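# Carry tube rack through self-closing door onto desk

## Task

Move the tube rack from the counter, through the door that swings shut by itself, and set it on the desk. At the finish the rack must stand upright, each tube must sit fully down in a hole, and the door must be closed. If the rack or any tube reaches the floor, the task fails. Either robot or both may be used. At the end, open the grippers and pull the robots away. If a robot falls over or is left leaning, the task fails.

## Robot and tools

Robots: r1 and r2 are identical Hello Robot Stretch 3 units. Each has a two-wheel differential base with a passive rear caster, a lift on a vertical mast, and a telescoping arm that reaches out to the robot's RIGHT side. The base is 0.33 m long and 0.34 m wide and cannot strafe, so the gripper only moves forward or back when the base drives. Turning in place pivots about a point 0.05 m behind the front edge. With the arm pulled in and the wrist folded, the swept turning circle has radius 0.28 m; an unfolded, level wrist reaches past it.

Frames: the base frame sits on the floor between the drive wheels, x forward, y left, z up. hand_pose is reported in it, located where closed fingertips meet; with all wrist joints at zero its x axis points up, y back toward the mast, z toward the rear. The odometry frame is the base frame at the scene's start. Every robot reports in its own frames, so only images, lidar_m, wrist_depth_mm and head_depth_mm reveal where one robot is relative to the other.

execute_actions: argument actions is a list holding one action or none (empty just returns state and pictures). The action is an object keyed by "r1" and/or "r2". Per robot you may give: base, holding exactly one command, either translate_m (a relative drive in metres from the base's last reported spot, forward positive, -1 to 1) or rotate_rad (a relative turn in radians, counter-clockwise seen from above positive, -3.2 to 3.2); joints, absolute targets by name; contact_limits, currently only arm_m, a motor effort percentage 1 to 100 at which the arm motion halts. Joint ranges (with done tolerance): lift_m 0 to 1.1 m (±0.004), arm height; arm_m 0 to 0.52 m (±0.004), extension; wrist_yaw_rad -1.345 to 4.42 (±0.02), 0 along the arm, positive toward the front, 3.0 folded over the base; wrist_pitch_rad -1.57 to 0.451 (±0.05), 0 level, negative tips fingers down; wrist_roll_rad -2.911 to 2.911 (±0.02), 0 fingers side by side; gripper_m -0.089 to 0.179 (±0.004), larger is wider, actual fingertip gap is about 0.007 less when nearly shut and 0.025 less when wide, zero below 0.007; head_pan_rad -3.953 to 1.73 (±0.02), 0 forward, positive left, -1.57 along the arm; head_tilt_rad -1.53 to 0.419 (±0.02), negative looks down. All parts of an action start at once; none runs past 15 s. Omitted joints or bases may keep pushing toward earlier targets without that showing in status. A bad key or out-of-range number rejects the whole call. cameras: list of r1_head_camera, r1_nav_camera, r1_wrist_camera, r2_head_camera, r2_nav_camera, r2_wrist_camera or "all"; omitted or null gives all, [] none. The pictures line lists image order. If a result reports a stop, later motion calls in that same reply are skipped.

wait: seconds 0 to 10; commands nothing and returns state and images. zoom_image: camera plus region [x0, y0, x1, y1] in pixels of that camera's latest full image, origin top-left, at most 504 by 504. finished_scene: scene number to close; irreversible, and the goal must hold at that moment.

Result lines: base_status and joint_status tell how each motion of the last accepted action ended (done, off_target = resting away from target and possibly still pushing, contact_stop, time_out, torque_fault). on_its_own describes uncommanded behaviour; its held at value is the target held, not the position. motor_effort is percent of maximum, positive toward higher values, peak in brackets; readings carry fixed bias and noise. Positive wheel effort pushes forward. lidar_m: 12 distances in metres from the base origin, 30-degree sectors starting straight ahead and going counter-clockwise (4th left, 7th behind, 10th right), in a plane 0.17 m up, 0.15 to 12 m, blind to glass and its own body, sees the other robot; own parts may mask sectors 5, 6, 9, 10 with the lift low. wrist_depth_mm (45 to 1000) and head_depth_mm (280 to 4000, sideways image) are 7x7 median depth grids, '-' meaning no value. base_odometry counts wheel turns, so slip looks like travel; heading is left-positive, -3.142 to 3.142. turned_by_wheels and turned_by_imu give turning since the last result. base_tilt in degrees, forward and right positive, with a fixed bias up to about 4.

Stops and contact: arm and lift halt when pushing firmly and then go slack until commanded again; a slack lift may sag under load or keep pressing. Base, wrist and head never self-stop. Wrist servos that strain for seconds shut off for 10 s (torque_fault). Lower contact limits on arm_m are gentler, but too low stops instantly.

Speed: the base runs 0.30 m/s and 1.9 rad/s only with lift_m under 0.30, arm_m under 0.03 and wrist_yaw_rad over 2.54; otherwise 0.10 m/s and 0.63 rad/s.

Gripper: command a value below the object's width to hold it, and at least 0.02 above the contact value to release. Neither reading nor done proves a grasp. To re-squeeze, send a new value.

Self-collision: fold or unfold the wrist only with lift_m in 0.32 to 0.95, wrist_pitch_rad -0.4 and roll near 0; once folded the lift may go down to 0.25. With yaw below -0.4 keep pitch at -0.5 or lower.

Hazards: robots pressing against each other fails and stops the run; once bases touch, even millimetres more is a hard press. Two robots driven by the same command may differ by up to 2.5 cm per metre, which can tip them when sharing a load. Pushing on something rigid with the gripper above about 0.45 m, driving while gripping something fixed, or snagging on furniture (especially reversing) can tip a robot; reverse in small steps, unload the gripper and lower the lift to about 0.2 if it leans. Avoid drops, slams and hard hits. Loose items may occasionally get nudged. The simulation keeps running while you compose a reply, with the robot holding its last command.

Each tool is called as name(argument=value, ...), one argument or row to a line, values as JSON.

## Session

execute_actions(
  actions=[],
)

Scene clock: 0.00 s.
r1.base_odometry: x=+0.000 y=+0.000 heading=+0.000 (m, m, rad; r1's odometry frame)
r1.turned_by_wheels: +0.000 (rad since the last result)
r1.turned_by_imu: +0.000 (rad since the last result)
r1.base_tilt: forward=+0.0 right=+1.9 (deg)
r1.lidar_m: 2.48 1.02 1.12 1.05 1.07 1.35 1.27 1.29 1.03 0.96 0.98 1.36
r1.head_depth_mm: 1714 2013 1992 1986 1966 1954 1895 / 1714 2399 2480 2510 2489 2477 2158 / 1746 2467 2475 2443 2436 2470 2131 / 1746 2420 2430 2410 2403 2420 2123 / 1750 2390 2391 2367 2369 2362 2115 / 1758 2367 2351 2342 2334 2347 2106 / 1740 2330 2318 2321 2320 1562 1913
r1.base_status: not commanded
r1.joint_positions: lift_m=+0.393 arm_m=-0.002 wrist_yaw_rad=+3.108 wrist_pitch_rad=-0.495 wrist_roll_rad=+0.013 gripper_m=+0.037 head_pan_rad=+0.016 head_tilt_rad=+0.003
r1.joint_status: not commanded
r1.motor_effort: left_wheel=-1 right_wheel=+0 lift_m=+38 arm_m=+0 wrist_yaw_rad=+0 wrist_pitch_rad=+6 wrist_roll_rad=+0 gripper_m=+1 head_pan_rad=+0 head_tilt_rad=+1 (%)
r1.hand_pose: x=-0.0140 y=+0.0707 z=+0.3890 quat_wxyz=(+0.186, +0.692, +0.161, +0.678) (m; r1's base frame)
r1.wrist_depth_mm: 918 918 977 - - - - / 967 - - - - - - / - - - - - - 900 / 841 858 - 856 859 853 826 / 695 701 686 700 695 697 708 / 582 594 609 591 601 590 583 / 513 528 - - 499 519 509
r2.base_odometry: x=+0.000 y=+0.000 heading=+0.000 (m, m, rad; r2's odometry frame)
r2.turned_by_wheels: +0.000 (rad since the last result)
r2.turned_by_imu: +0.000 (rad since the last result)
r2.base_tilt: forward=+1.3 right=-1.3 (deg)
r2.lidar_m: 0.88 1.16 1.28 1.31 1.73 1.77 1.82 1.97 1.88 1.27 0.90 0.85
r2.head_depth_mm: 782 783 788 787 793 794 797 / 819 826 829 835 833 839 838 / 871 872 877 880 884 884 890 / 923 927 930 931 939 938 944 / 982 985 987 994 1000 1003 1001 / 1046 1053 1054 1055 1065 1071 1074 / 1123 1123 1126 1134 1139 1147 1150
r2.base_status: not commanded
r2.joint_positions: lift_m=+0.314 arm_m=+0.000 wrist_yaw_rad=+3.061 wrist_pitch_rad=-0.592 wrist_roll_rad=+0.016 gripper_m=+0.037 head_pan_rad=-0.010 head_tilt_rad=-0.002
r2.joint_status: not commanded
r2.motor_effort: left_wheel=+0 right_wheel=+0 lift_m=+23 arm_m=+0 wrist_yaw_rad=-1 wrist_pitch_rad=+2 wrist_roll_rad=+0 gripper_m=+0 head_pan_rad=-1 head_tilt_rad=+2 (%)
r2.hand_pose: x=-0.0051 y=+0.0533 z=+0.2899 quat_wxyz=(+0.235, +0.689, +0.177, +0.662) (m; r2's base frame)
r2.wrist_depth_mm: - - - - - - - / 950 933 909 899 877 864 847 / 751 740 - 717 711 701 704 / 633 630 626 609 611 601 595 / 544 551 - 563 552 524 518 / 493 - - - - 464 460 / - - - - 414 414 410
pictures: r1_head_camera (sideways: a quarter turn clockwise sets it upright), r1_nav_camera (sideways: a quarter turn counterclockwise sets it upright), r1_wrist_camera, r2_head_camera (sideways: a quarter turn clockwise sets it upright), r2_nav_camera (sideways: a quarter turn counterclockwise sets it upright), r2_wrist_camera
Images, in order (width x height): r1_head_camera 896x504, r1_nav_camera 672x504, r1_wrist_camera 644x364, r2_head_camera 896x504, r2_nav_camera 672x504, r2_wrist_camera 644x364.

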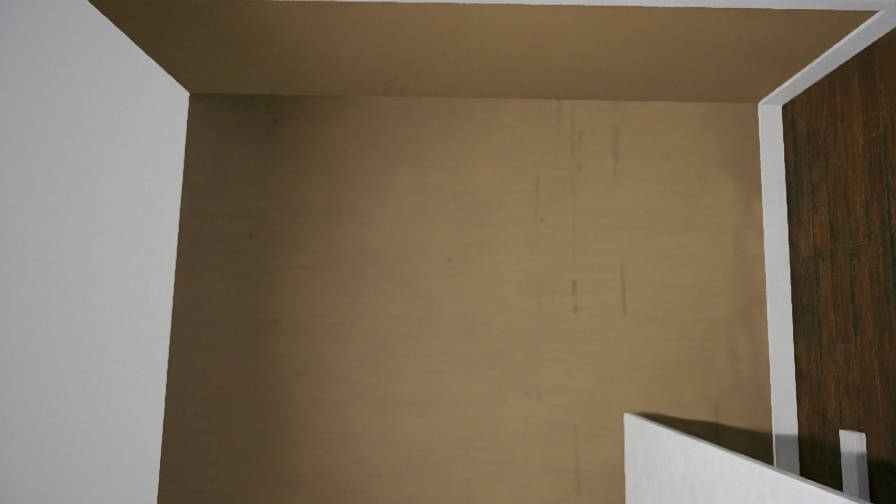

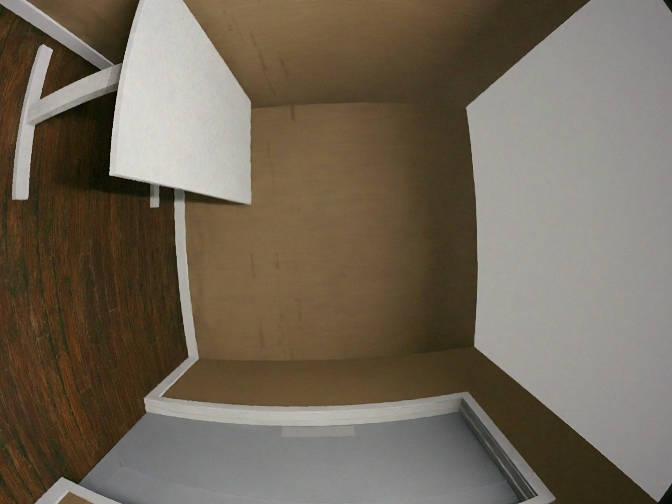

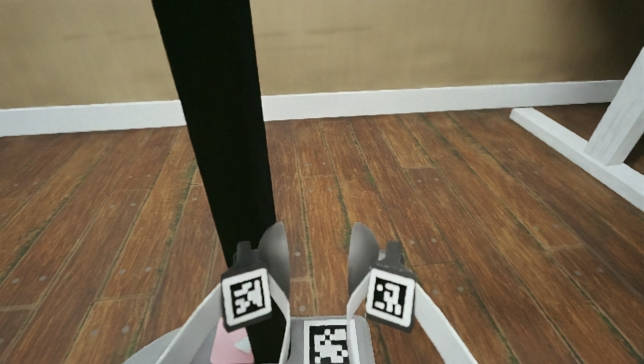

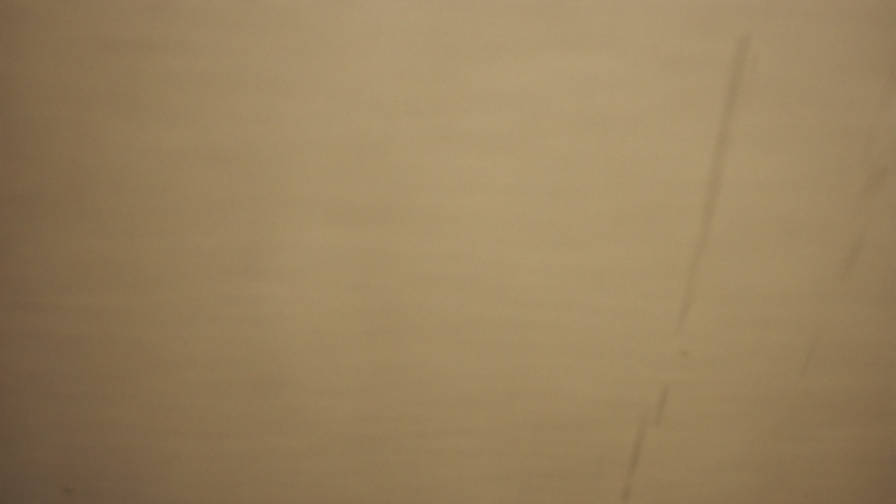

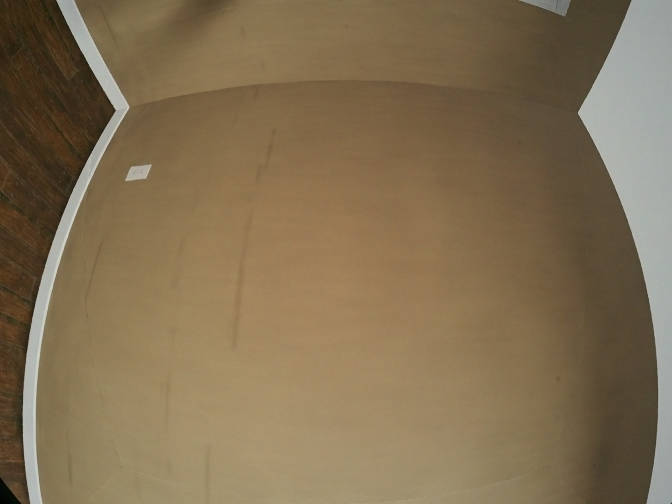

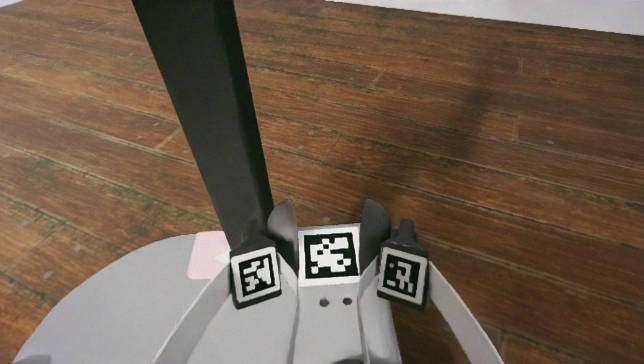

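r1 is in the desk room, with the door to its left. Look around.

execute_actions(
  actions=[
    {"r1":{"joints":{"head_pan_rad":1.57,"head_tilt_rad":-0.3}},"r2":{"joints":{"head_pan_rad":-3.1,"head_tilt_rad":-0.4}}},
  ],
  cameras=["r1_head_camera","r1_nav_camera","r2_head_camera","r2_nav_camera"],
)

Scene clock: 2.27 s.
r1.base_odometry: x=+0.000 y=+0.000 heading=+0.000 (m, m, rad; r1's odometry frame)
r1.turned_by_wheels: +0.000 (rad since the last result)
r1.turned_by_imu: +0.000 (rad since the last result)
r1.base_tilt: forward=+0.1 right=+2.0 (deg)
r1.lidar_m: 2.48 1.02 1.12 1.05 1.07 1.35 1.27 1.29 1.03 0.96 0.98 1.36
r1.head_depth_mm: 938 992 1054 1113 1199 1284 1375 / 922 975 1034 1103 1178 1263 1344 / 908 958 1017 1079 1147 1231 1326 / 895 943 997 1061 1127 1212 1304 / 882 928 982 1039 1108 1186 1272 / 869 915 968 1025 1088 1157 1243 / 855 900 949 1006 1067 1136 1225
r1.base_status: not commanded
r1.joint_positions: lift_m=+0.393 arm_m=-0.002 wrist_yaw_rad=+3.108 wrist_pitch_rad=-0.495 wrist_roll_rad=+0.013 gripper_m=+0.037 head_pan_rad=+1.563 head_tilt_rad=-0.296
r1.joint_status: all done
r1.motor_effort: left_wheel=+0(0) right_wheel=+0(0) lift_m=+37(37) arm_m=+0(0) wrist_yaw_rad=+0(0) wrist_pitch_rad=+6(6) wrist_roll_rad=+0(0) gripper_m=+0(1) head_pan_rad=+3(38) head_tilt_rad=-2(22) (%)
r1.hand_pose: x=-0.0140 y=+0.0707 z=+0.3890 quat_wxyz=(+0.186, +0.692, +0.161, +0.678) (m; r1's base frame)
r1.wrist_depth_mm: 904 938 971 - - - - / 990 - - - - - - / - - - - - - 914 / 854 864 - 847 846 880 845 / 711 704 702 695 698 698 702 / 593 600 595 588 602 592 588 / 513 529 - - 504 515 508
r2.base_odometry: x=+0.000 y=+0.000 heading=+0.000 (m, m, rad; r2's odometry frame)
r2.turned_by_wheels: +0.000 (rad since the last result)
r2.turned_by_imu: +0.000 (rad since the last result)
r2.base_tilt: forward=+1.4 right=-1.3 (deg)
r2.lidar_m: 0.88 1.16 1.27 1.31 1.73 1.77 1.82 1.98 1.87 1.27 0.90 0.85
r2.head_depth_mm: 1545 1624 1736 1860 1985 1740 1405 / 1625 1710 1831 1982 2084 1739 1400 / 1713 1840 1972 2117 2198 1747 1407 / 1825 1950 2099 2326 2262 1736 1397 / 1946 2072 2291 2482 2256 1737 1406 / 2059 2253 2436 2710 2283 1723 1397 / 2230 2439 2666 2845 2245 1722 1407
r2.base_status: not commanded
r2.joint_positions: lift_m=+0.314 arm_m=+0.000 wrist_yaw_rad=+3.061 wrist_pitch_rad=-0.592 wrist_roll_rad=+0.016 gripper_m=+0.037 head_pan_rad=-3.093 head_tilt_rad=-0.395
r2.joint_status: all done
r2.motor_effort: left_wheel=+0(0) right_wheel=+0(0) lift_m=+24(23) arm_m=+0(0) wrist_yaw_rad=+0(0) wrist_pitch_rad=+3(3) wrist_roll_rad=+0(0) gripper_m=+0(0) head_pan_rad=-2(31) head_tilt_rad=-3(23) (%)
r2.hand_pose: x=-0.0051 y=+0.0533 z=+0.2899 quat_wxyz=(+0.235, +0.689, +0.177, +0.662) (m; r2's base frame)
r2.wrist_depth_mm: - - - - - - - / 930 947 909 897 885 847 862 / 752 750 - 724 723 705 705 / 630 628 625 610 602 599 592 / 553 540 - 565 550 520 513 / 492 - - - - 462 465 / - - - - 417 417 409
pictures: r1_head_camera (sideways: a quarter turn clockwise sets it upright), r1_nav_camera (sideways: a quarter turn counterclockwise sets it upright), r2_head_camera (sideways: a quarter turn clockwise sets it upright), r2_nav_camera (sideways: a quarter turn counterclockwise sets it upright)
Images, in order (width x height): r1_head_camera 896x504, r1_nav_camera 672x504, r2_head_camera 896x504, r2_nav_camera 672x504.

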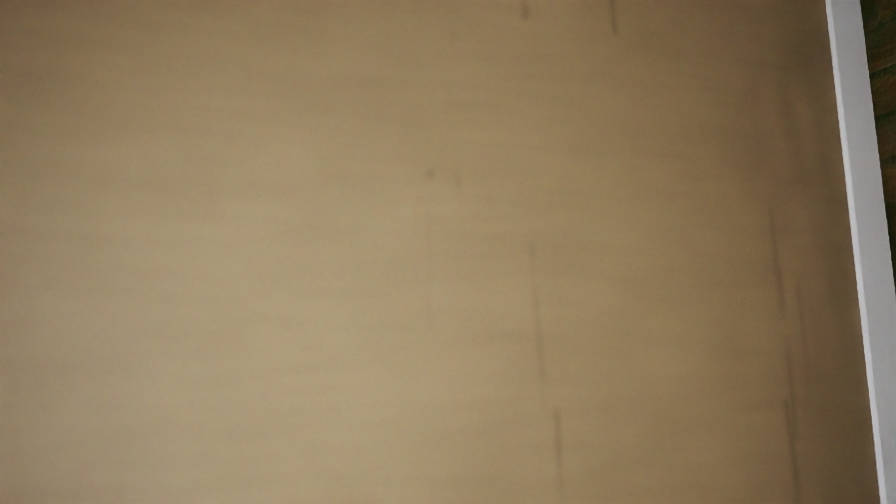

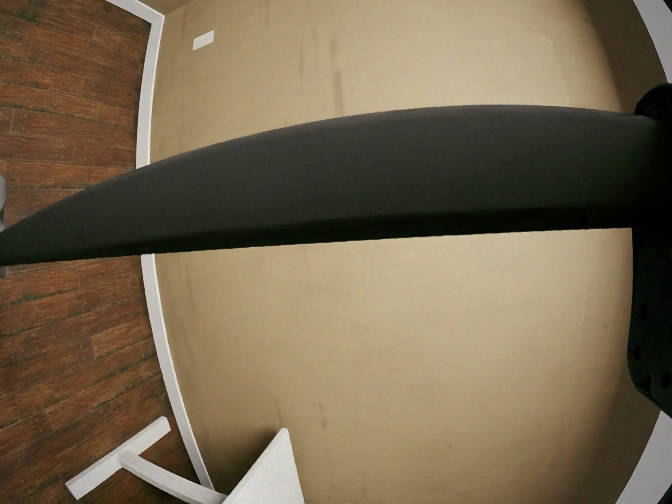

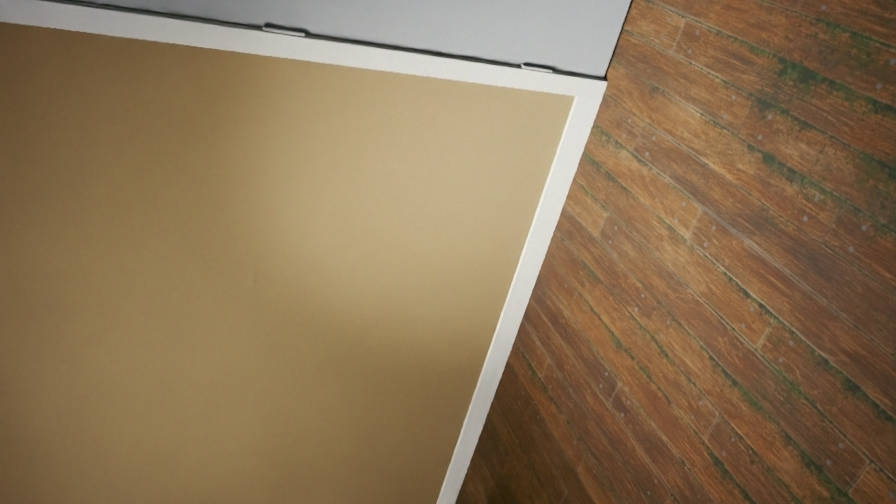

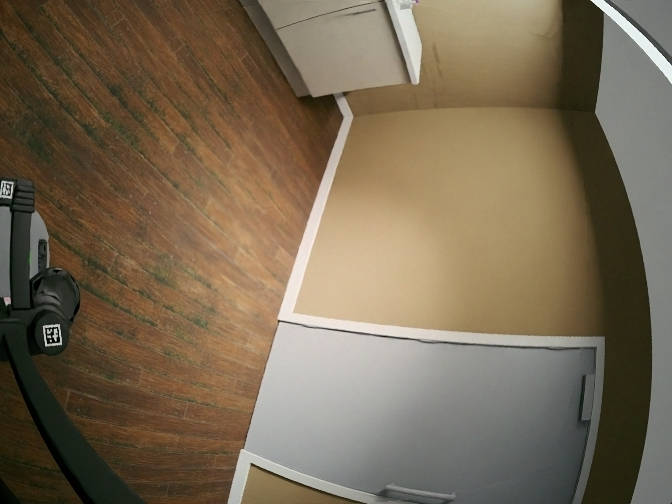

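execute_actions(
  actions=[
    {"r1":{"base":{"rotate_rad":-1.57},"joints":{"head_pan_rad":0,"head_tilt_rad":-0.5}},"r2":{"joints":{"head_pan_rad":-2.2,"head_tilt_rad":-0.3}}},
  ],
  cameras=["r1_nav_camera","r2_head_camera","r2_nav_camera"],
)

Scene clock: 6.50 s.
r1.base_odometry: x=+0.000 y=+0.000 heading=-1.570 (m, m, rad; r1's odometry frame)
r1.turned_by_wheels: -1.570 (rad since the last result)
r1.turned_by_imu: -1.548 (rad since the last result)
r1.base_tilt: forward=+0.0 right=+1.9 (deg)
r1.lidar_m: 0.96 0.98 1.38 2.48 1.02 1.12 1.05 1.07 1.35 1.27 1.29 1.03
r1.head_depth_mm: 805 882 975 1081 1228 1412 1275 / 798 873 959 1074 1208 1383 1271 / 790 861 947 1054 1182 1361 1270 / 779 851 938 1037 1159 1330 1255 / 773 841 923 1021 1146 1306 1255 / 763 831 912 1009 1129 1287 1245 / 755 820 899 993 1115 1255 1247
r1.base_status: done
r1.joint_positions: lift_m=+0.393 arm_m=-0.002 wrist_yaw_rad=+3.108 wrist_pitch_rad=-0.495 wrist_roll_rad=+0.013 gripper_m=+0.037 head_pan_rad=+0.007 head_tilt_rad=-0.494
r1.joint_status: all done
r1.motor_effort: left_wheel=+2(5) right_wheel=-5(8) lift_m=+38(37) arm_m=+0(0) wrist_yaw_rad=+0(0) wrist_pitch_rad=+6(6) wrist_roll_rad=+0(0) gripper_m=+0(0) head_pan_rad=-3(37) head_tilt_rad=-2(19) (%)
r1.hand_pose: x=-0.0140 y=+0.0707 z=+0.3890 quat_wxyz=(+0.186, +0.692, +0.161, +0.678) (m; r1's base frame)
r1.wrist_depth_mm: 788 - - - - - - / - - - - - - - / - - - - - - - / 886 843 - 832 861 861 852 / 698 711 700 698 730 705 698 / 590 594 603 589 611 597 585 / 513 526 - - 495 507 517
r2.base_odometry: x=+0.000 y=+0.000 heading=+0.000 (m, m, rad; r2's odometry frame)
r2.turned_by_wheels: +0.000 (rad since the last result)
r2.turned_by_imu: -0.001 (rad since the last result)
r2.base_tilt: forward=+1.3 right=-1.3 (deg)
r2.lidar_m: 0.88 1.16 1.28 1.31 1.73 1.77 1.82 1.98 1.88 1.27 0.90 0.85
r2.head_depth_mm: 2271 2439 2526 2077 2218 1926 1514 / 2261 2396 2486 2018 2193 1892 1510 / 2241 2365 2457 2019 2182 1931 1509 / 2204 2337 2420 1988 2131 1897 1504 / 2180 2332 2407 1965 2091 1907 1507 / 2177 2289 2379 1934 2093 1893 1502 / 2122 2251 2335 1913 2031 1893 1494
r2.base_status: not commanded
r2.joint_positions: lift_m=+0.314 arm_m=+0.000 wrist_yaw_rad=+3.061 wrist_pitch_rad=-0.592 wrist_roll_rad=+0.016 gripper_m=+0.037 head_pan_rad=-2.207 head_tilt_rad=-0.310
r2.joint_status: all done
r2.motor_effort: left_wheel=+0(1) right_wheel=-1(1) lift_m=+23(23) arm_m=+0(0) wrist_yaw_rad=-1(1) wrist_pitch_rad=+3(3) wrist_roll_rad=+0(1) gripper_m=+0(0) head_pan_rad=+2(29) head_tilt_rad=+3(13) (%)
r2.hand_pose: x=-0.0051 y=+0.0533 z=+0.2899 quat_wxyz=(+0.235, +0.689, +0.177, +0.662) (m; r2's base frame)
r2.wrist_depth_mm: - - - - - - - / 948 922 883 901 863 882 852 / 745 753 - 735 720 712 706 / 637 624 625 606 604 612 597 / 551 555 - 563 537 528 519 / 485 - - - - 462 454 / - - - - 418 416 416
pictures: r1_nav_camera (sideways: a quarter turn counterclockwise sets it upright), r2_head_camera (sideways: a quarter turn clockwise sets it upright), r2_nav_camera (sideways: a quarter turn counterclockwise sets it upright)
Images, in order (width x height): r1_nav_camera 672x504, r2_head_camera 896x504, r2_nav_camera 672x504.

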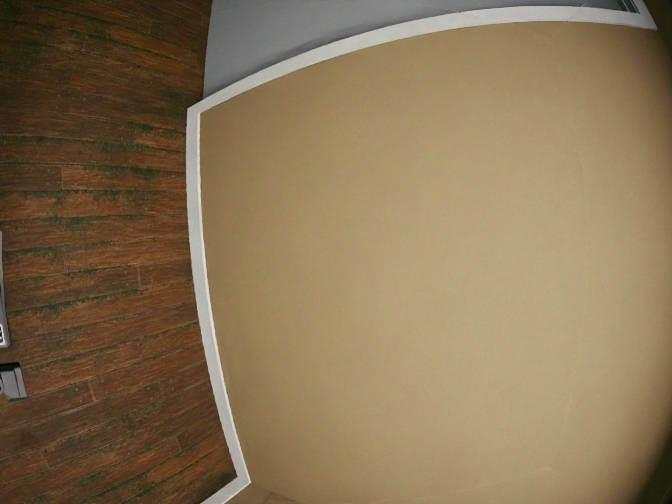

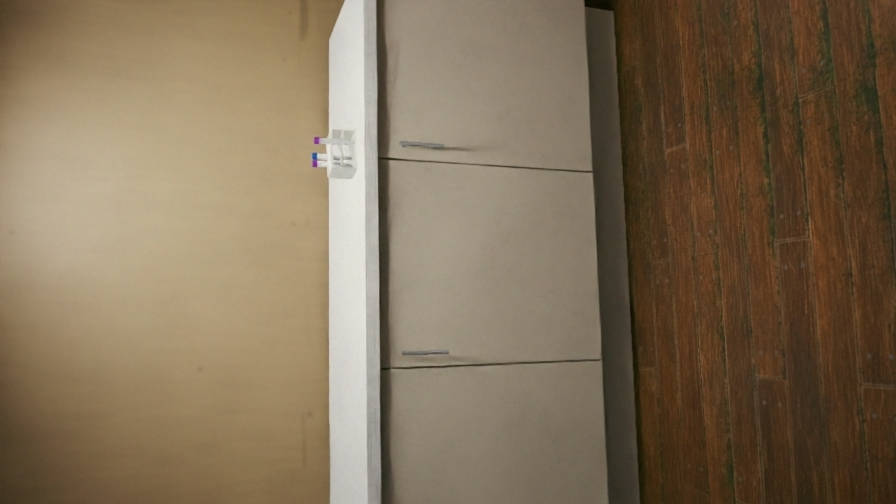

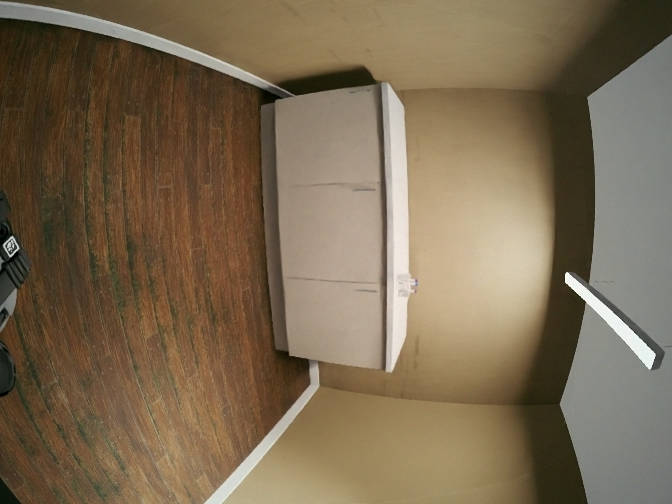

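execute_actions(
  actions=[
    {"r1":{"base":{"rotate_rad":-1.57},"joints":{"head_tilt_rad":-0.2}}},
  ],
  cameras=["r1_nav_camera","r1_head_camera"],
)

Scene clock: 10.90 s.
r1.base_odometry: x=+0.000 y=+0.000 heading=-3.140 (m, m, rad; r1's odometry frame)
r1.turned_by_wheels: -1.570 (rad since the last result)
r1.turned_by_imu: -1.548 (rad since the last result)
r1.base_tilt: forward=+0.0 right=+1.9 (deg)
r1.lidar_m: 1.27 1.29 1.02 0.96 0.98 1.39 2.47 1.02 1.11 1.05 1.07 1.35
r1.head_depth_mm: 1144 1190 1238 1290 1357 1426 1489 / 1128 1174 1223 1284 1338 1398 1456 / 1122 1156 1209 1257 1322 1378 1454 / 1099 1147 1193 1243 1298 1357 1427 / 1092 1132 1184 1226 1282 1337 1412 / 1077 1120 1165 1212 1276 1326 1389 / 1068 1107 1153 1196 1250 1304 1370
r1.base_status: done
r1.joint_positions: lift_m=+0.393 arm_m=-0.002 wrist_yaw_rad=+3.108 wrist_pitch_rad=-0.495 wrist_roll_rad=+0.013 gripper_m=+0.037 head_pan_rad=+0.007 head_tilt_rad=-0.211
r1.joint_status: all done
r1.motor_effort: left_wheel=+2(4) right_wheel=-5(9) lift_m=+37(37) arm_m=+0(0) wrist_yaw_rad=+0(0) wrist_pitch_rad=+6(6) wrist_roll_rad=+0(1) gripper_m=+1(0) head_pan_rad=-3(3) head_tilt_rad=+6(26) (%)
r1.hand_pose: x=-0.0140 y=+0.0707 z=+0.3890 quat_wxyz=(+0.186, +0.692, +0.161, +0.678) (m; r1's base frame)
r1.wrist_depth_mm: 848 878 897 904 936 959 998 / 951 935 - - - - - / - - - - - - - / 864 855 - 857 848 889 854 / 714 700 711 692 701 701 690 / 602 595 612 585 602 578 589 / 514 527 - - 507 514 506
r2.base_odometry: x=+0.000 y=+0.000 heading=+0.000 (m, m, rad; r2's odometry frame)
r2.turned_by_wheels: +0.000 (rad since the last result)
r2.turned_by_imu: -0.001 (rad since the last result)
r2.base_tilt: forward=+1.4 right=-1.3 (deg)
r2.lidar_m: 0.88 1.16 1.28 1.31 1.74 1.77 1.82 1.97 1.88 1.27 0.90 0.85
r2.head_depth_mm: 2301 2409 2540 2089 2215 1933 1502 / 2245 2396 2466 2053 2205 1892 1510 / 2220 2371 2469 2016 2155 1928 1518 / 2204 2339 2432 1994 2125 1917 1505 / 2182 2286 2417 1951 2103 1886 1495 / 2154 2298 2361 1930 2071 1893 1504 / 2151 2286 2320 1904 2042 1888 1495
r2.base_status: not commanded
r2.joint_positions: lift_m=+0.314 arm_m=+0.000 wrist_yaw_rad=+3.061 wrist_pitch_rad=-0.592 wrist_roll_rad=+0.016 gripper_m=+0.037 head_pan_rad=-2.207 head_tilt_rad=-0.310
r2.joint_status: not commanded
r2.motor_effort: left_wheel=+0(1) right_wheel=+0(1) lift_m=+23(23) arm_m=+0(0) wrist_yaw_rad=+1(0) wrist_pitch_rad=+3(3) wrist_roll_rad=+1(0) gripper_m=-1(0) head_pan_rad=+2(2) head_tilt_rad=+4(4) (%)
r2.hand_pose: x=-0.0051 y=+0.0533 z=+0.2899 quat_wxyz=(+0.235, +0.689, +0.177, +0.662) (m; r2's base frame)
r2.wrist_depth_mm: - - - - - - - / 933 918 926 919 891 840 864 / 749 751 - 739 720 714 704 / 640 621 625 609 595 614 596 / 545 550 - 565 538 522 518 / 488 - - - - 464 455 / - - - - 416 417 412
pictures: r1_head_camera (sideways: a quarter turn clockwise sets it upright), r1_nav_camera (sideways: a quarter turn counterclockwise sets it upright)
Images, in order (width x height): r1_head_camera 896x504, r1_nav_camera 672x504.

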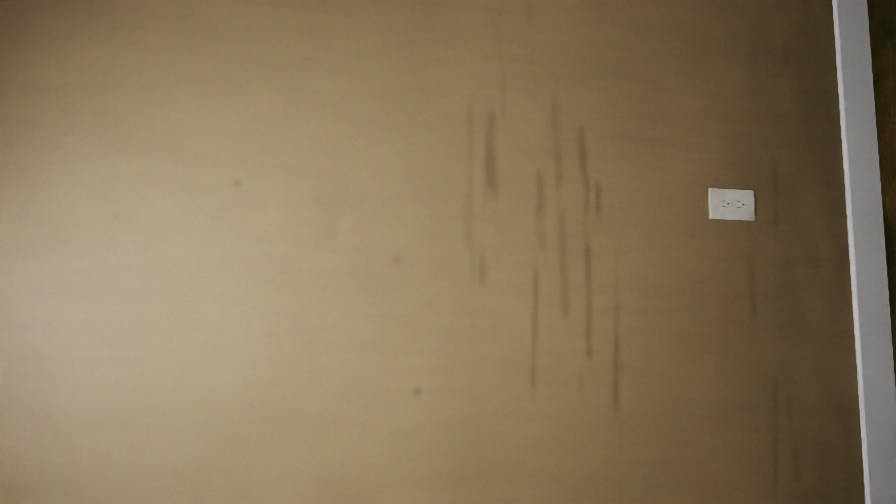

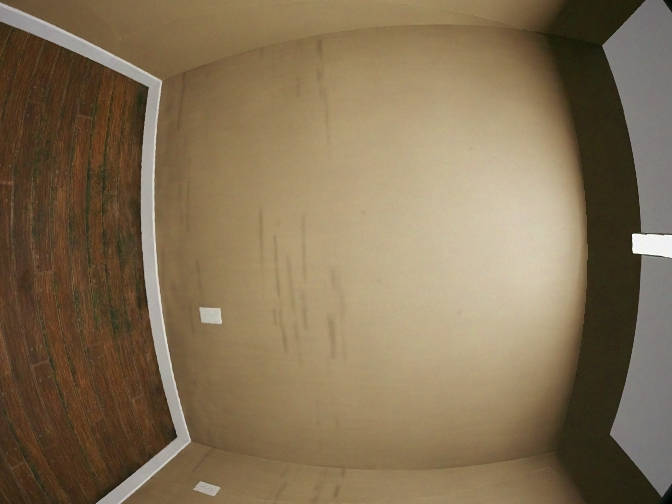

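execute_actions(
  actions=[
    {"r1":{"base":{"rotate_rad":2.3},"joints":{"head_tilt_rad":-0.4}}},
  ],
  cameras=["r1_nav_camera","r1_head_camera"],
)

Scene clock: 16.10 s.
r1.base_odometry: x=+0.000 y=+0.000 heading=-0.840 (m, m, rad; r1's odometry frame)
r1.turned_by_wheels: +2.300 (rad since the last result)
r1.turned_by_imu: +2.267 (rad since the last result)
r1.base_tilt: forward=+0.1 right=+1.9 (deg)
r1.lidar_m: 1.05 1.71 2.16 1.02 1.06 1.05 1.13 1.28 1.27 1.23 0.98 0.96
r1.head_depth_mm: 802 845 897 950 1013 1084 1163 / 850 902 954 1022 1093 1176 1251 / 907 962 1031 1105 1191 1292 1324 / 962 1029 1102 1190 1295 1417 1351 / 1132 1216 1307 1418 1553 1617 1343 / 1222 1321 1435 1564 1735 1672 1329 / 1333 1442 1582 1741 1934 1664 1336
r1.base_status: done
r1.joint_positions: lift_m=+0.393 arm_m=-0.002 wrist_yaw_rad=+3.108 wrist_pitch_rad=-0.495 wrist_roll_rad=+0.013 gripper_m=+0.037 head_pan_rad=+0.007 head_tilt_rad=-0.395
r1.joint_status: all done
r1.motor_effort: left_wheel=-3(6) right_wheel=+4(9) lift_m=+36(37) arm_m=+0(0) wrist_yaw_rad=+0(0) wrist_pitch_rad=+6(6) wrist_roll_rad=+1(0) gripper_m=-1(1) head_pan_rad=-3(3) head_tilt_rad=-3(20) (%)
r1.hand_pose: x=-0.0140 y=+0.0706 z=+0.3890 quat_wxyz=(+0.186, +0.692, +0.161, +0.678) (m; r1's base frame)
r1.wrist_depth_mm: 802 887 - - - - - / 811 988 - - - - - / 882 - - - - - - / 816 851 - 862 867 850 867 / 697 706 702 694 698 701 697 / 588 600 590 602 603 587 590 / 516 529 - - 503 508 509
r2.base_odometry: x=+0.000 y=+0.000 heading=+0.000 (m, m, rad; r2's odometry frame)
r2.turned_by_wheels: +0.000 (rad since the last result)
r2.turned_by_imu: -0.001 (rad since the last result)
r2.base_tilt: forward=+1.3 right=-1.3 (deg)
r2.lidar_m: 0.87 1.16 1.28 1.31 1.74 1.77 1.81 1.98 1.88 1.27 0.90 0.85
r2.head_depth_mm: 2264 2424 2539 2067 2231 1912 1520 / 2255 2423 2496 2038 2175 1934 1518 / 2208 2375 2466 2024 2142 1921 1506 / 2230 2346 2429 1987 2132 1918 1503 / 2183 2304 2394 1953 2102 1907 1502 / 2167 2303 2367 1936 2093 1886 1507 / 2136 2251 2334 1908 2035 1906 1498
r2.base_status: not commanded
r2.joint_positions: lift_m=+0.314 arm_m=+0.000 wrist_yaw_rad=+3.061 wrist_pitch_rad=-0.592 wrist_roll_rad=+0.016 gripper_m=+0.037 head_pan_rad=-2.207 head_tilt_rad=-0.310
r2.joint_status: not commanded
r2.motor_effort: left_wheel=+0(0) right_wheel=+0(1) lift_m=+23(23) arm_m=+0(0) wrist_yaw_rad=+0(0) wrist_pitch_rad=+3(3) wrist_roll_rad=+1(0) gripper_m=+0(0) head_pan_rad=+0(3) head_tilt_rad=+4(4) (%)
r2.hand_pose: x=-0.0051 y=+0.0533 z=+0.2899 quat_wxyz=(+0.235, +0.689, +0.177, +0.662) (m; r2's base frame)
r2.wrist_depth_mm: - - - - - - - / 930 938 917 900 870 875 862 / 762 771 - 736 716 714 705 / 635 636 626 623 601 600 595 / 549 558 - 561 543 523 521 / 488 - - - - 467 457 / - - - - 415 416 414
pictures: r1_head_camera (sideways: a quarter turn clockwise sets it upright), r1_nav_camera (sideways: a quarter turn counterclockwise sets it upright)
Images, in order (width x height): r1_head_camera 896x504, r1_nav_camera 672x504.

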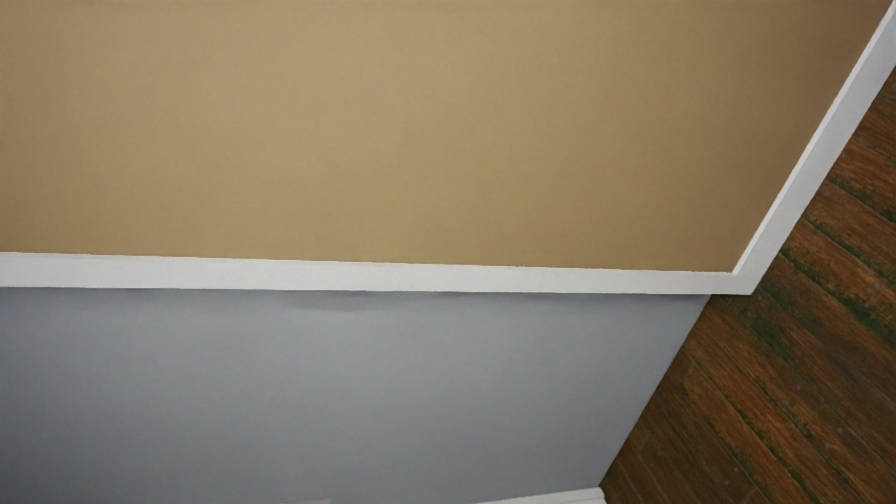

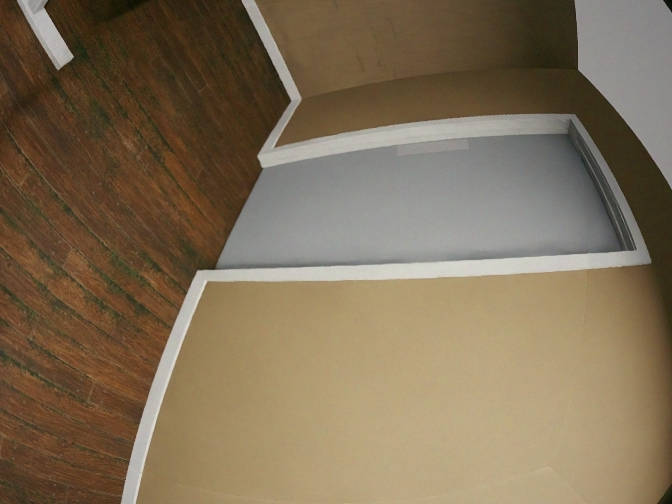

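execute_actions(
  actions=[
    {"r1":{"base":{"rotate_rad":0.8}},"r2":{"base":{"rotate_rad":3.14},"joints":{"head_pan_rad":0.9}}},
  ],
  cameras=[],
)

execute_actions(
  actions=[
    {"r1":{"base":{"translate_m":1.0}},"r2":{"base":{"translate_m":0.6}}},
  ],
  cameras=["r1_nav_camera","r2_head_camera"],
)

Scene clock: 23.07 s.
r1.base_odometry: x=+0.000 y=+0.000 heading=-0.040 (m, m, rad; r1's odometry frame)
r1.turned_by_wheels: +0.800 (rad since the last result)
r1.turned_by_imu: +0.788 (rad since the last result)
r1.base_tilt: forward=+0.3 right=+2.0 (deg)
r1.lidar_m: 2.48 1.02 1.14 1.05 1.06 1.33 1.27 1.28 1.05 0.96 0.97 1.20
r1.head_depth_mm: 1777 1795 1822 1902 1989 1712 1366 / 2129 2253 2314 2374 2165 1710 1359 / 2137 2298 2456 2685 2269 1690 1360 / 2096 2240 2434 2615 2264 1677 1347 / 2046 2207 2361 2553 2236 1682 1346 / 2024 2166 2315 2500 2225 1663 1342 / 1985 2133 2245 1718 2107 1658 1328
r1.base_status: done
r1.joint_positions: lift_m=+0.393 arm_m=-0.002 wrist_yaw_rad=+3.108 wrist_pitch_rad=-0.495 wrist_roll_rad=+0.013 gripper_m=+0.037 head_pan_rad=+0.007 head_tilt_rad=-0.395
r1.joint_status: not commanded
r1.motor_effort: left_wheel=-4(6) right_wheel=+4(10) lift_m=+37(38) arm_m=+0(0) wrist_yaw_rad=+0(0) wrist_pitch_rad=+6(7) wrist_roll_rad=+0(1) gripper_m=+0(0) head_pan_rad=-3(3) head_tilt_rad=-2(2) (%)
r1.hand_pose: x=-0.0140 y=+0.0706 z=+0.3890 quat_wxyz=(+0.186, +0.692, +0.161, +0.678) (m; r1's base frame)
r1.wrist_depth_mm: 882 919 973 - - - - / 969 - - - - - - / - - - - - - 938 / 839 831 - 855 852 853 828 / 699 689 699 693 697 691 695 / 589 580 615 602 606 591 586 / 510 521 - - 499 519 517
r2.base_odometry: x=+0.000 y=+0.000 heading=+3.140 (m, m, rad; r2's odometry frame)
r2.turned_by_wheels: +3.140 (rad since the last result)
r2.turned_by_imu: +3.179 (rad since the last result)
r2.base_tilt: forward=+1.3 right=-1.4 (deg)
r2.lidar_m: 1.82 1.98 1.87 1.28 0.90 0.86 0.87 1.15 1.27 1.31 1.72 1.77
r2.head_depth_mm: 2315 2458 2582 2144 2377 1915 1521 / 2276 2439 2507 2056 2243 1892 1509 / 2224 2387 2443 2031 2183 1917 1498 / 2218 2332 2425 1977 2135 1898 1495 / 2188 2343 2408 1948 2089 1899 1508 / 2125 2281 2369 1925 2057 1905 1493 / 2104 2246 2280 1877 2029 1894 1493
r2.base_status: done
r2.joint_positions: lift_m=+0.314 arm_m=+0.000 wrist_yaw_rad=+3.061 wrist_pitch_rad=-0.592 wrist_roll_rad=+0.016 gripper_m=+0.037 head_pan_rad=+0.893 head_tilt_rad=-0.309
r2.joint_status: all done
r2.motor_effort: left_wheel=-3(5) right_wheel=+4(10) lift_m=+23(23) arm_m=+0(0) wrist_yaw_rad=-1(0) wrist_pitch_rad=+3(3) wrist_roll_rad=+1(1) gripper_m=+0(0) head_pan_rad=+2(33) head_tilt_rad=+3(4) (%)
r2.hand_pose: x=-0.0051 y=+0.0533 z=+0.2899 quat_wxyz=(+0.235, +0.689, +0.177, +0.662) (m; r2's base frame)
r2.wrist_depth_mm: 754 907 - - - - - / 796 866 899 899 866 874 842 / 744 755 - 745 711 729 693 / 644 624 622 613 613 606 593 / 551 549 - 563 544 525 525 / 486 - - - - 462 457 / - - - - 419 415 412
pictures: none
No camera images: the call's "cameras" was empty. Leave "cameras" out to get every camera's image.

Scene clock: 34.23 s.
r1.base_odometry: x=+0.999 y=-0.040 heading=-0.040 (m, m, rad; r1's odometry frame)
r1.turned_by_wheels: +0.000 (rad since the last result)
r1.turned_by_imu: -0.005 (rad since the last result)
r1.base_tilt: forward=+0.2 right=+1.9 (deg)
r1.lidar_m: 1.50 1.31 1.29 0.74 0.71 1.49 2.25 1.38 0.90 0.85 0.92 1.06
r1.head_depth_mm: 1327 1422 1507 1580 1599 1605 1361 / 1304 1404 1517 1643 1823 1695 1356 / 1281 1376 1485 1619 1761 1700 1355 / 1255 1345 1450 1577 1727 1694 1347 / 1234 1320 1418 1533 1685 1692 1348 / 1213 1307 1398 1514 1643 1664 1337 / 1199 1277 1379 1485 1610 1664 1341
r1.base_status: done
r1.joint_positions: lift_m=+0.393 arm_m=-0.002 wrist_yaw_rad=+3.108 wrist_pitch_rad=-0.495 wrist_roll_rad=+0.013 gripper_m=+0.037 head_pan_rad=+0.007 head_tilt_rad=-0.395
r1.joint_status: not commanded
r1.motor_effort: left_wheel=-3(5) right_wheel=+4(11) lift_m=+37(38) arm_m=+0(0) wrist_yaw_rad=+0(0) wrist_pitch_rad=+6(6) wrist_roll_rad=+0(0) gripper_m=+0(1) head_pan_rad=-3(3) head_tilt_rad=-2(2) (%)
r1.hand_pose: x=-0.0140 y=+0.0706 z=+0.3890 quat_wxyz=(+0.186, +0.692, +0.161, +0.678) (m; r1's base frame)
r1.wrist_depth_mm: 973 - - - - - - / - - - - - - - / - - - - - - - / 838 856 - 855 863 864 840 / 706 693 706 714 702 688 701 / 588 585 600 596 590 589 589 / 511 529 - - 504 505 512
r2.base_odometry: x=-0.600 y=+0.001 heading=+3.140 (m, m, rad; r2's odometry frame)
r2.turned_by_wheels: +0.000 (rad since the last result)
r2.turned_by_imu: -0.001 (rad since the last result)
r2.base_tilt: forward=+1.5 right=-1.4 (deg)
r2.lidar_m: 1.27 1.67 1.61 1.65 1.46 1.39 1.42 1.63 1.55 1.59 1.30 1.24
r2.head_depth_mm: 2060 2213 2349 2503 2491 1929 1509 / 2052 2175 2320 2462 2595 1915 1508 / 1979 2125 2206 1723 1896 1920 1505 / 1947 2089 2187 1684 1824 1890 1508 / 1931 2064 2134 1652 1786 1859 1498 / 1905 2017 2143 1631 1747 1831 1491 / 1871 1986 2069 1605 1725 1816 1493
r2.base_status: done
r2.joint_positions: lift_m=+0.314 arm_m=+0.000 wrist_yaw_rad=+3.061 wrist_pitch_rad=-0.592 wrist_roll_rad=+0.016 gripper_m=+0.037 head_pan_rad=+0.893 head_tilt_rad=-0.309
r2.joint_status: not commanded
r2.motor_effort: left_wheel=-3(4) right_wheel=+4(12) lift_m=+23(23) arm_m=+0(0) wrist_yaw_rad=-1(1) wrist_pitch_rad=+3(2) wrist_roll_rad=+1(0) gripper_m=-1(0) head_pan_rad=+3(2) head_tilt_rad=+3(3) (%)
r2.hand_pose: x=-0.0051 y=+0.0533 z=+0.2899 quat_wxyz=(+0.235, +0.689, +0.177, +0.662) (m; r2's base frame)
r2.wrist_depth_mm: - - - - - - - / 948 934 891 884 884 858 856 / 774 767 - 718 709 713 691 / 632 632 620 616 609 604 597 / 544 556 - 565 536 523 519 / 483 - - - - 462 459 / - - - - 413 413 408
pictures: r1_nav_camera (sideways: a quarter turn counterclockwise sets it upright), r2_head_camera (sideways: a quarter turn clockwise sets it upright)
Images, in order (width x height): r1_nav_camera 672x504, r2_head_camera 896x504.

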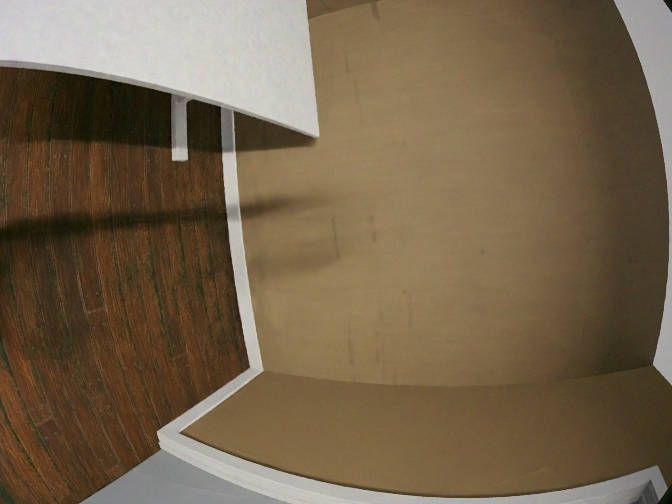

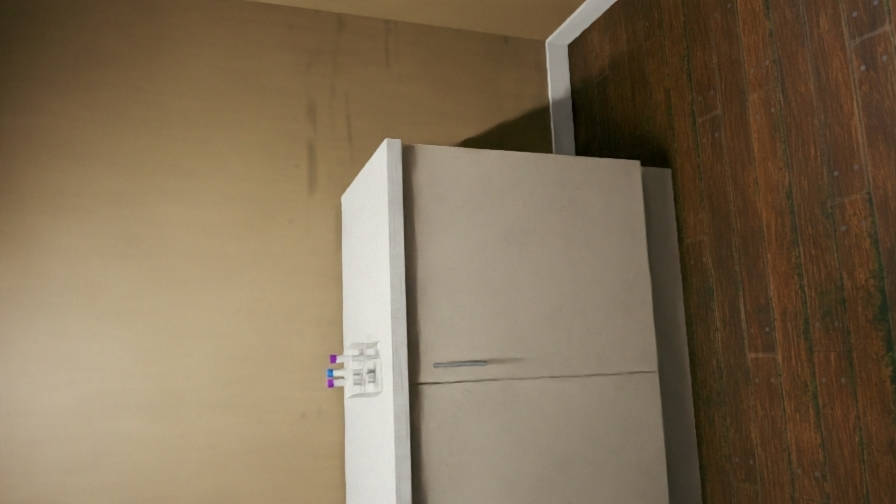

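execute_actions(
  actions=[
    {"r1":{"base":{"translate_m":0.25},"joints":{"lift_m":0.25}},"r2":{"base":{"rotate_rad":1.1},"joints":{"head_pan_rad":0,"lift_m":0.25,"head_tilt_rad":-0.5}}},
  ],
  cameras=["r2_nav_camera"],
)

execute_actions(
  actions=[
    {"r1":{"base":{"rotate_rad":-1.55}}},
  ],
  cameras=["r1_nav_camera"],
)

Scene clock: 38.50 s.
r1.base_odometry: x=+1.249 y=-0.050 heading=-0.040 (m, m, rad; r1's odometry frame)
r1.turned_by_wheels: +0.000 (rad since the last result)
r1.turned_by_imu: -0.001 (rad since the last result)
r1.base_tilt: forward=+0.1 right=+1.8 (deg)
r1.lidar_m: 1.25 1.26 1.14 1.22 1.23 1.53 2.50 1.33 0.93 0.88 0.88 1.00
r1.head_depth_mm: 1106 1185 1287 1397 1495 1544 1365 / 1081 1162 1266 1379 1503 1616 1366 / 1063 1145 1235 1339 1469 1590 1352 / 1048 1122 1217 1310 1437 1559 1352 / 1030 1101 1187 1286 1402 1517 1352 / 1010 1080 1161 1255 1369 1504 1338 / 992 1061 1140 1231 1338 1474 1328
r1.base_status: done
r1.joint_positions: lift_m=+0.250 arm_m=-0.002 wrist_yaw_rad=+3.108 wrist_pitch_rad=-0.496 wrist_roll_rad=+0.013 gripper_m=+0.037 head_pan_rad=+0.007 head_tilt_rad=-0.396
r1.joint_status: all done
r1.motor_effort: left_wheel=-3(7) right_wheel=+4(11) lift_m=+27(28) arm_m=+0(0) wrist_yaw_rad=+0(0) wrist_pitch_rad=+7(6) wrist_roll_rad=+0(1) gripper_m=+0(0) head_pan_rad=-3(3) head_tilt_rad=-2(2) (%)
r1.hand_pose: x=-0.0140 y=+0.0705 z=+0.2460 quat_wxyz=(+0.186, +0.692, +0.161, +0.678) (m; r1's base frame)
r1.wrist_depth_mm: - - - - - - - / - 860 - - - - - / 783 744 - 797 801 786 773 / 599 587 - 624 616 617 633 / 507 525 - 519 503 505 502 / 443 - - - 437 429 430 / - - - - 365 369 368
r2.base_odometry: x=-0.600 y=+0.001 heading=-2.044 (m, m, rad; r2's odometry frame)
r2.turned_by_wheels: +1.100 (rad since the last result)
r2.turned_by_imu: +1.112 (rad since the last result)
r2.base_tilt: forward=+1.3 right=-1.3 (deg)
r2.lidar_m: 1.61 1.67 1.44 1.39 1.44 1.61 1.54 1.61 1.29 1.24 1.29 1.67
r2.head_depth_mm: 1876 1974 1616 1789 1918 1586 1315 / 1879 1991 1626 1812 1916 1577 1309 / 1883 1996 1626 1805 1923 1578 1308 / 1891 2019 1635 1818 1949 1572 1314 / 1898 2040 1649 1835 1952 1570 1305 / 1917 2058 1657 1839 1962 1559 1317 / 1922 2043 1660 1837 1980 1556 1301
r2.base_status: done
r2.joint_positions: lift_m=+0.250 arm_m=+0.000 wrist_yaw_rad=+3.061 wrist_pitch_rad=-0.593 wrist_roll_rad=+0.016 gripper_m=+0.037 head_pan_rad=+0.007 head_tilt_rad=-0.494
r2.joint_status: all done
r2.motor_effort: left_wheel=-3(7) right_wheel=+4(13) lift_m=+20(20) arm_m=+0(0) wrist_yaw_rad=+0(1) wrist_pitch_rad=+3(3) wrist_roll_rad=+0(1) gripper_m=+0(1) head_pan_rad=-4(29) head_tilt_rad=-3(17) (%)
r2.hand_pose: x=-0.0051 y=+0.0532 z=+0.2257 quat_wxyz=(+0.236, +0.689, +0.177, +0.662) (m; r2's base frame)
r2.wrist_depth_mm: - - 985 975 962 948 944 / 796 780 771 763 757 734 732 / 647 634 - 624 617 611 596 / 540 543 - 546 524 511 506 / 483 - - - 459 446 436 / - - - - - 393 389 / - - - - 354 348 350
pictures: r2_nav_camera (sideways: a quarter turn counterclockwise sets it upright)
Images, in order (width x height): r2_nav_camera 672x504.

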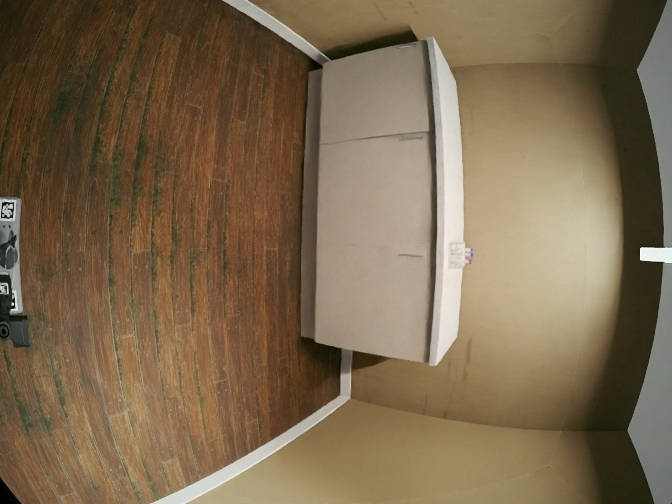

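Scene clock: 40.63 s.
r1.base_odometry: x=+1.249 y=-0.050 heading=-1.590 (m, m, rad; r1's odometry frame)
r1.turned_by_wheels: -1.550 (rad since the last result)
r1.turned_by_imu: -1.527 (rad since the last result)
r1.base_tilt: forward=+0.3 right=+1.9 (deg)
r1.lidar_m: 0.88 0.89 1.03 1.25 1.27 1.14 1.22 0.81 1.57 2.49 1.27 0.92
r1.head_depth_mm: 749 806 865 925 983 1052 1164 / 737 793 858 932 1023 1132 1231 / 729 781 843 917 1005 1113 1233 / 716 771 829 901 987 1081 1210 / 707 758 818 885 963 1062 1181 / 695 746 805 871 946 1039 1156 / 688 738 792 852 932 1019 1128
r1.base_status: done
r1.joint_positions: lift_m=+0.250 arm_m=-0.002 wrist_yaw_rad=+3.108 wrist_pitch_rad=-0.496 wrist_roll_rad=+0.013 gripper_m=+0.037 head_pan_rad=+0.007 head_tilt_rad=-0.396
r1.joint_status: not commanded
r1.motor_effort: left_wheel=+2(7) right_wheel=-5(11) lift_m=+27(27) arm_m=+0(0) wrist_yaw_rad=+0(0) wrist_pitch_rad=+7(7) wrist_roll_rad=+1(0) gripper_m=+1(0) head_pan_rad=-3(3) head_tilt_rad=-2(2) (%)
r1.hand_pose: x=-0.0140 y=+0.0705 z=+0.2460 quat_wxyz=(+0.186, +0.692, +0.161, +0.678) (m; r1's base frame)
r1.wrist_depth_mm: - - - - - - 790 / - - - - - - 790 / 806 794 - 800 795 795 756 / 628 619 - 614 609 618 620 / 495 524 - 528 505 503 512 / 444 - - - 434 427 427 / - - - - 370 367 370
r2.base_odometry: x=-0.600 y=+0.001 heading=-2.044 (m, m, rad; r2's odometry frame)
r2.turned_by_wheels: +0.000 (rad since the last result)
r2.turned_by_imu: +0.000 (rad since the last result)
r2.base_tilt: forward=+1.4 right=-1.3 (deg)
r2.lidar_m: 1.61 1.67 1.44 1.39 1.44 1.60 1.54 1.61 1.29 1.24 1.28 1.67
r2.head_depth_mm: 1882 1989 1607 1802 1939 1583 1316 / 1878 1989 1632 1788 1917 1588 1303 / 1876 2022 1616 1806 1931 1586 1308 / 1905 2016 1636 1823 1950 1577 1315 / 1907 2029 1644 1820 1964 1574 1298 / 1935 2026 1657 1841 1954 1573 1307 / 1935 2024 1658 1860 1994 1569 1301
r2.base_status: not commanded
r2.joint_positions: lift_m=+0.250 arm_m=+0.000 wrist_yaw_rad=+3.061 wrist_pitch_rad=-0.593 wrist_roll_rad=+0.016 gripper_m=+0.037 head_pan_rad=+0.007 head_tilt_rad=-0.494
r2.joint_status: not commanded
r2.motor_effort: left_wheel=-4(3) right_wheel=+4(5) lift_m=+20(20) arm_m=+0(0) wrist_yaw_rad=+0(1) wrist_pitch_rad=+3(3) wrist_roll_rad=+0(0) gripper_m=-1(0) head_pan_rad=-1(3) head_tilt_rad=-3(3) (%)
r2.hand_pose: x=-0.0051 y=+0.0532 z=+0.2257 quat_wxyz=(+0.236, +0.689, +0.177, +0.662) (m; r2's base frame)
r2.wrist_depth_mm: - - 991 - 975 945 932 / 808 782 767 759 742 745 727 / 654 626 - 619 607 600 590 / 547 545 - 542 518 515 507 / 476 - - - 459 439 437 / - - - - - 394 391 / - - - - 354 356 347
pictures: r1_nav_camera (sideways: a quarter turn counterclockwise sets it upright)
Images, in order (width x height): r1_nav_camera 672x504.

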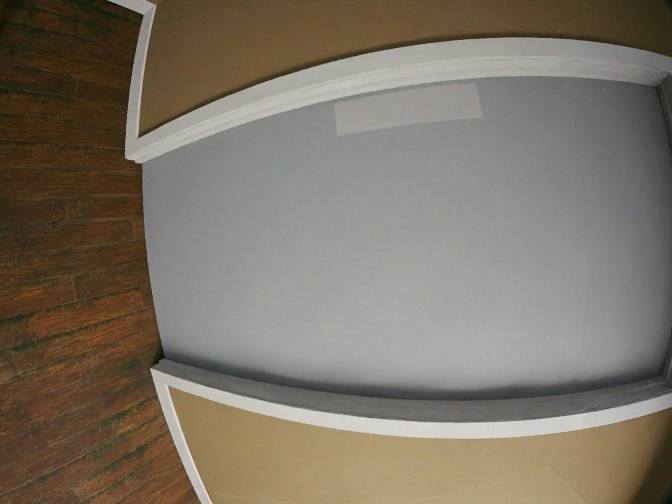

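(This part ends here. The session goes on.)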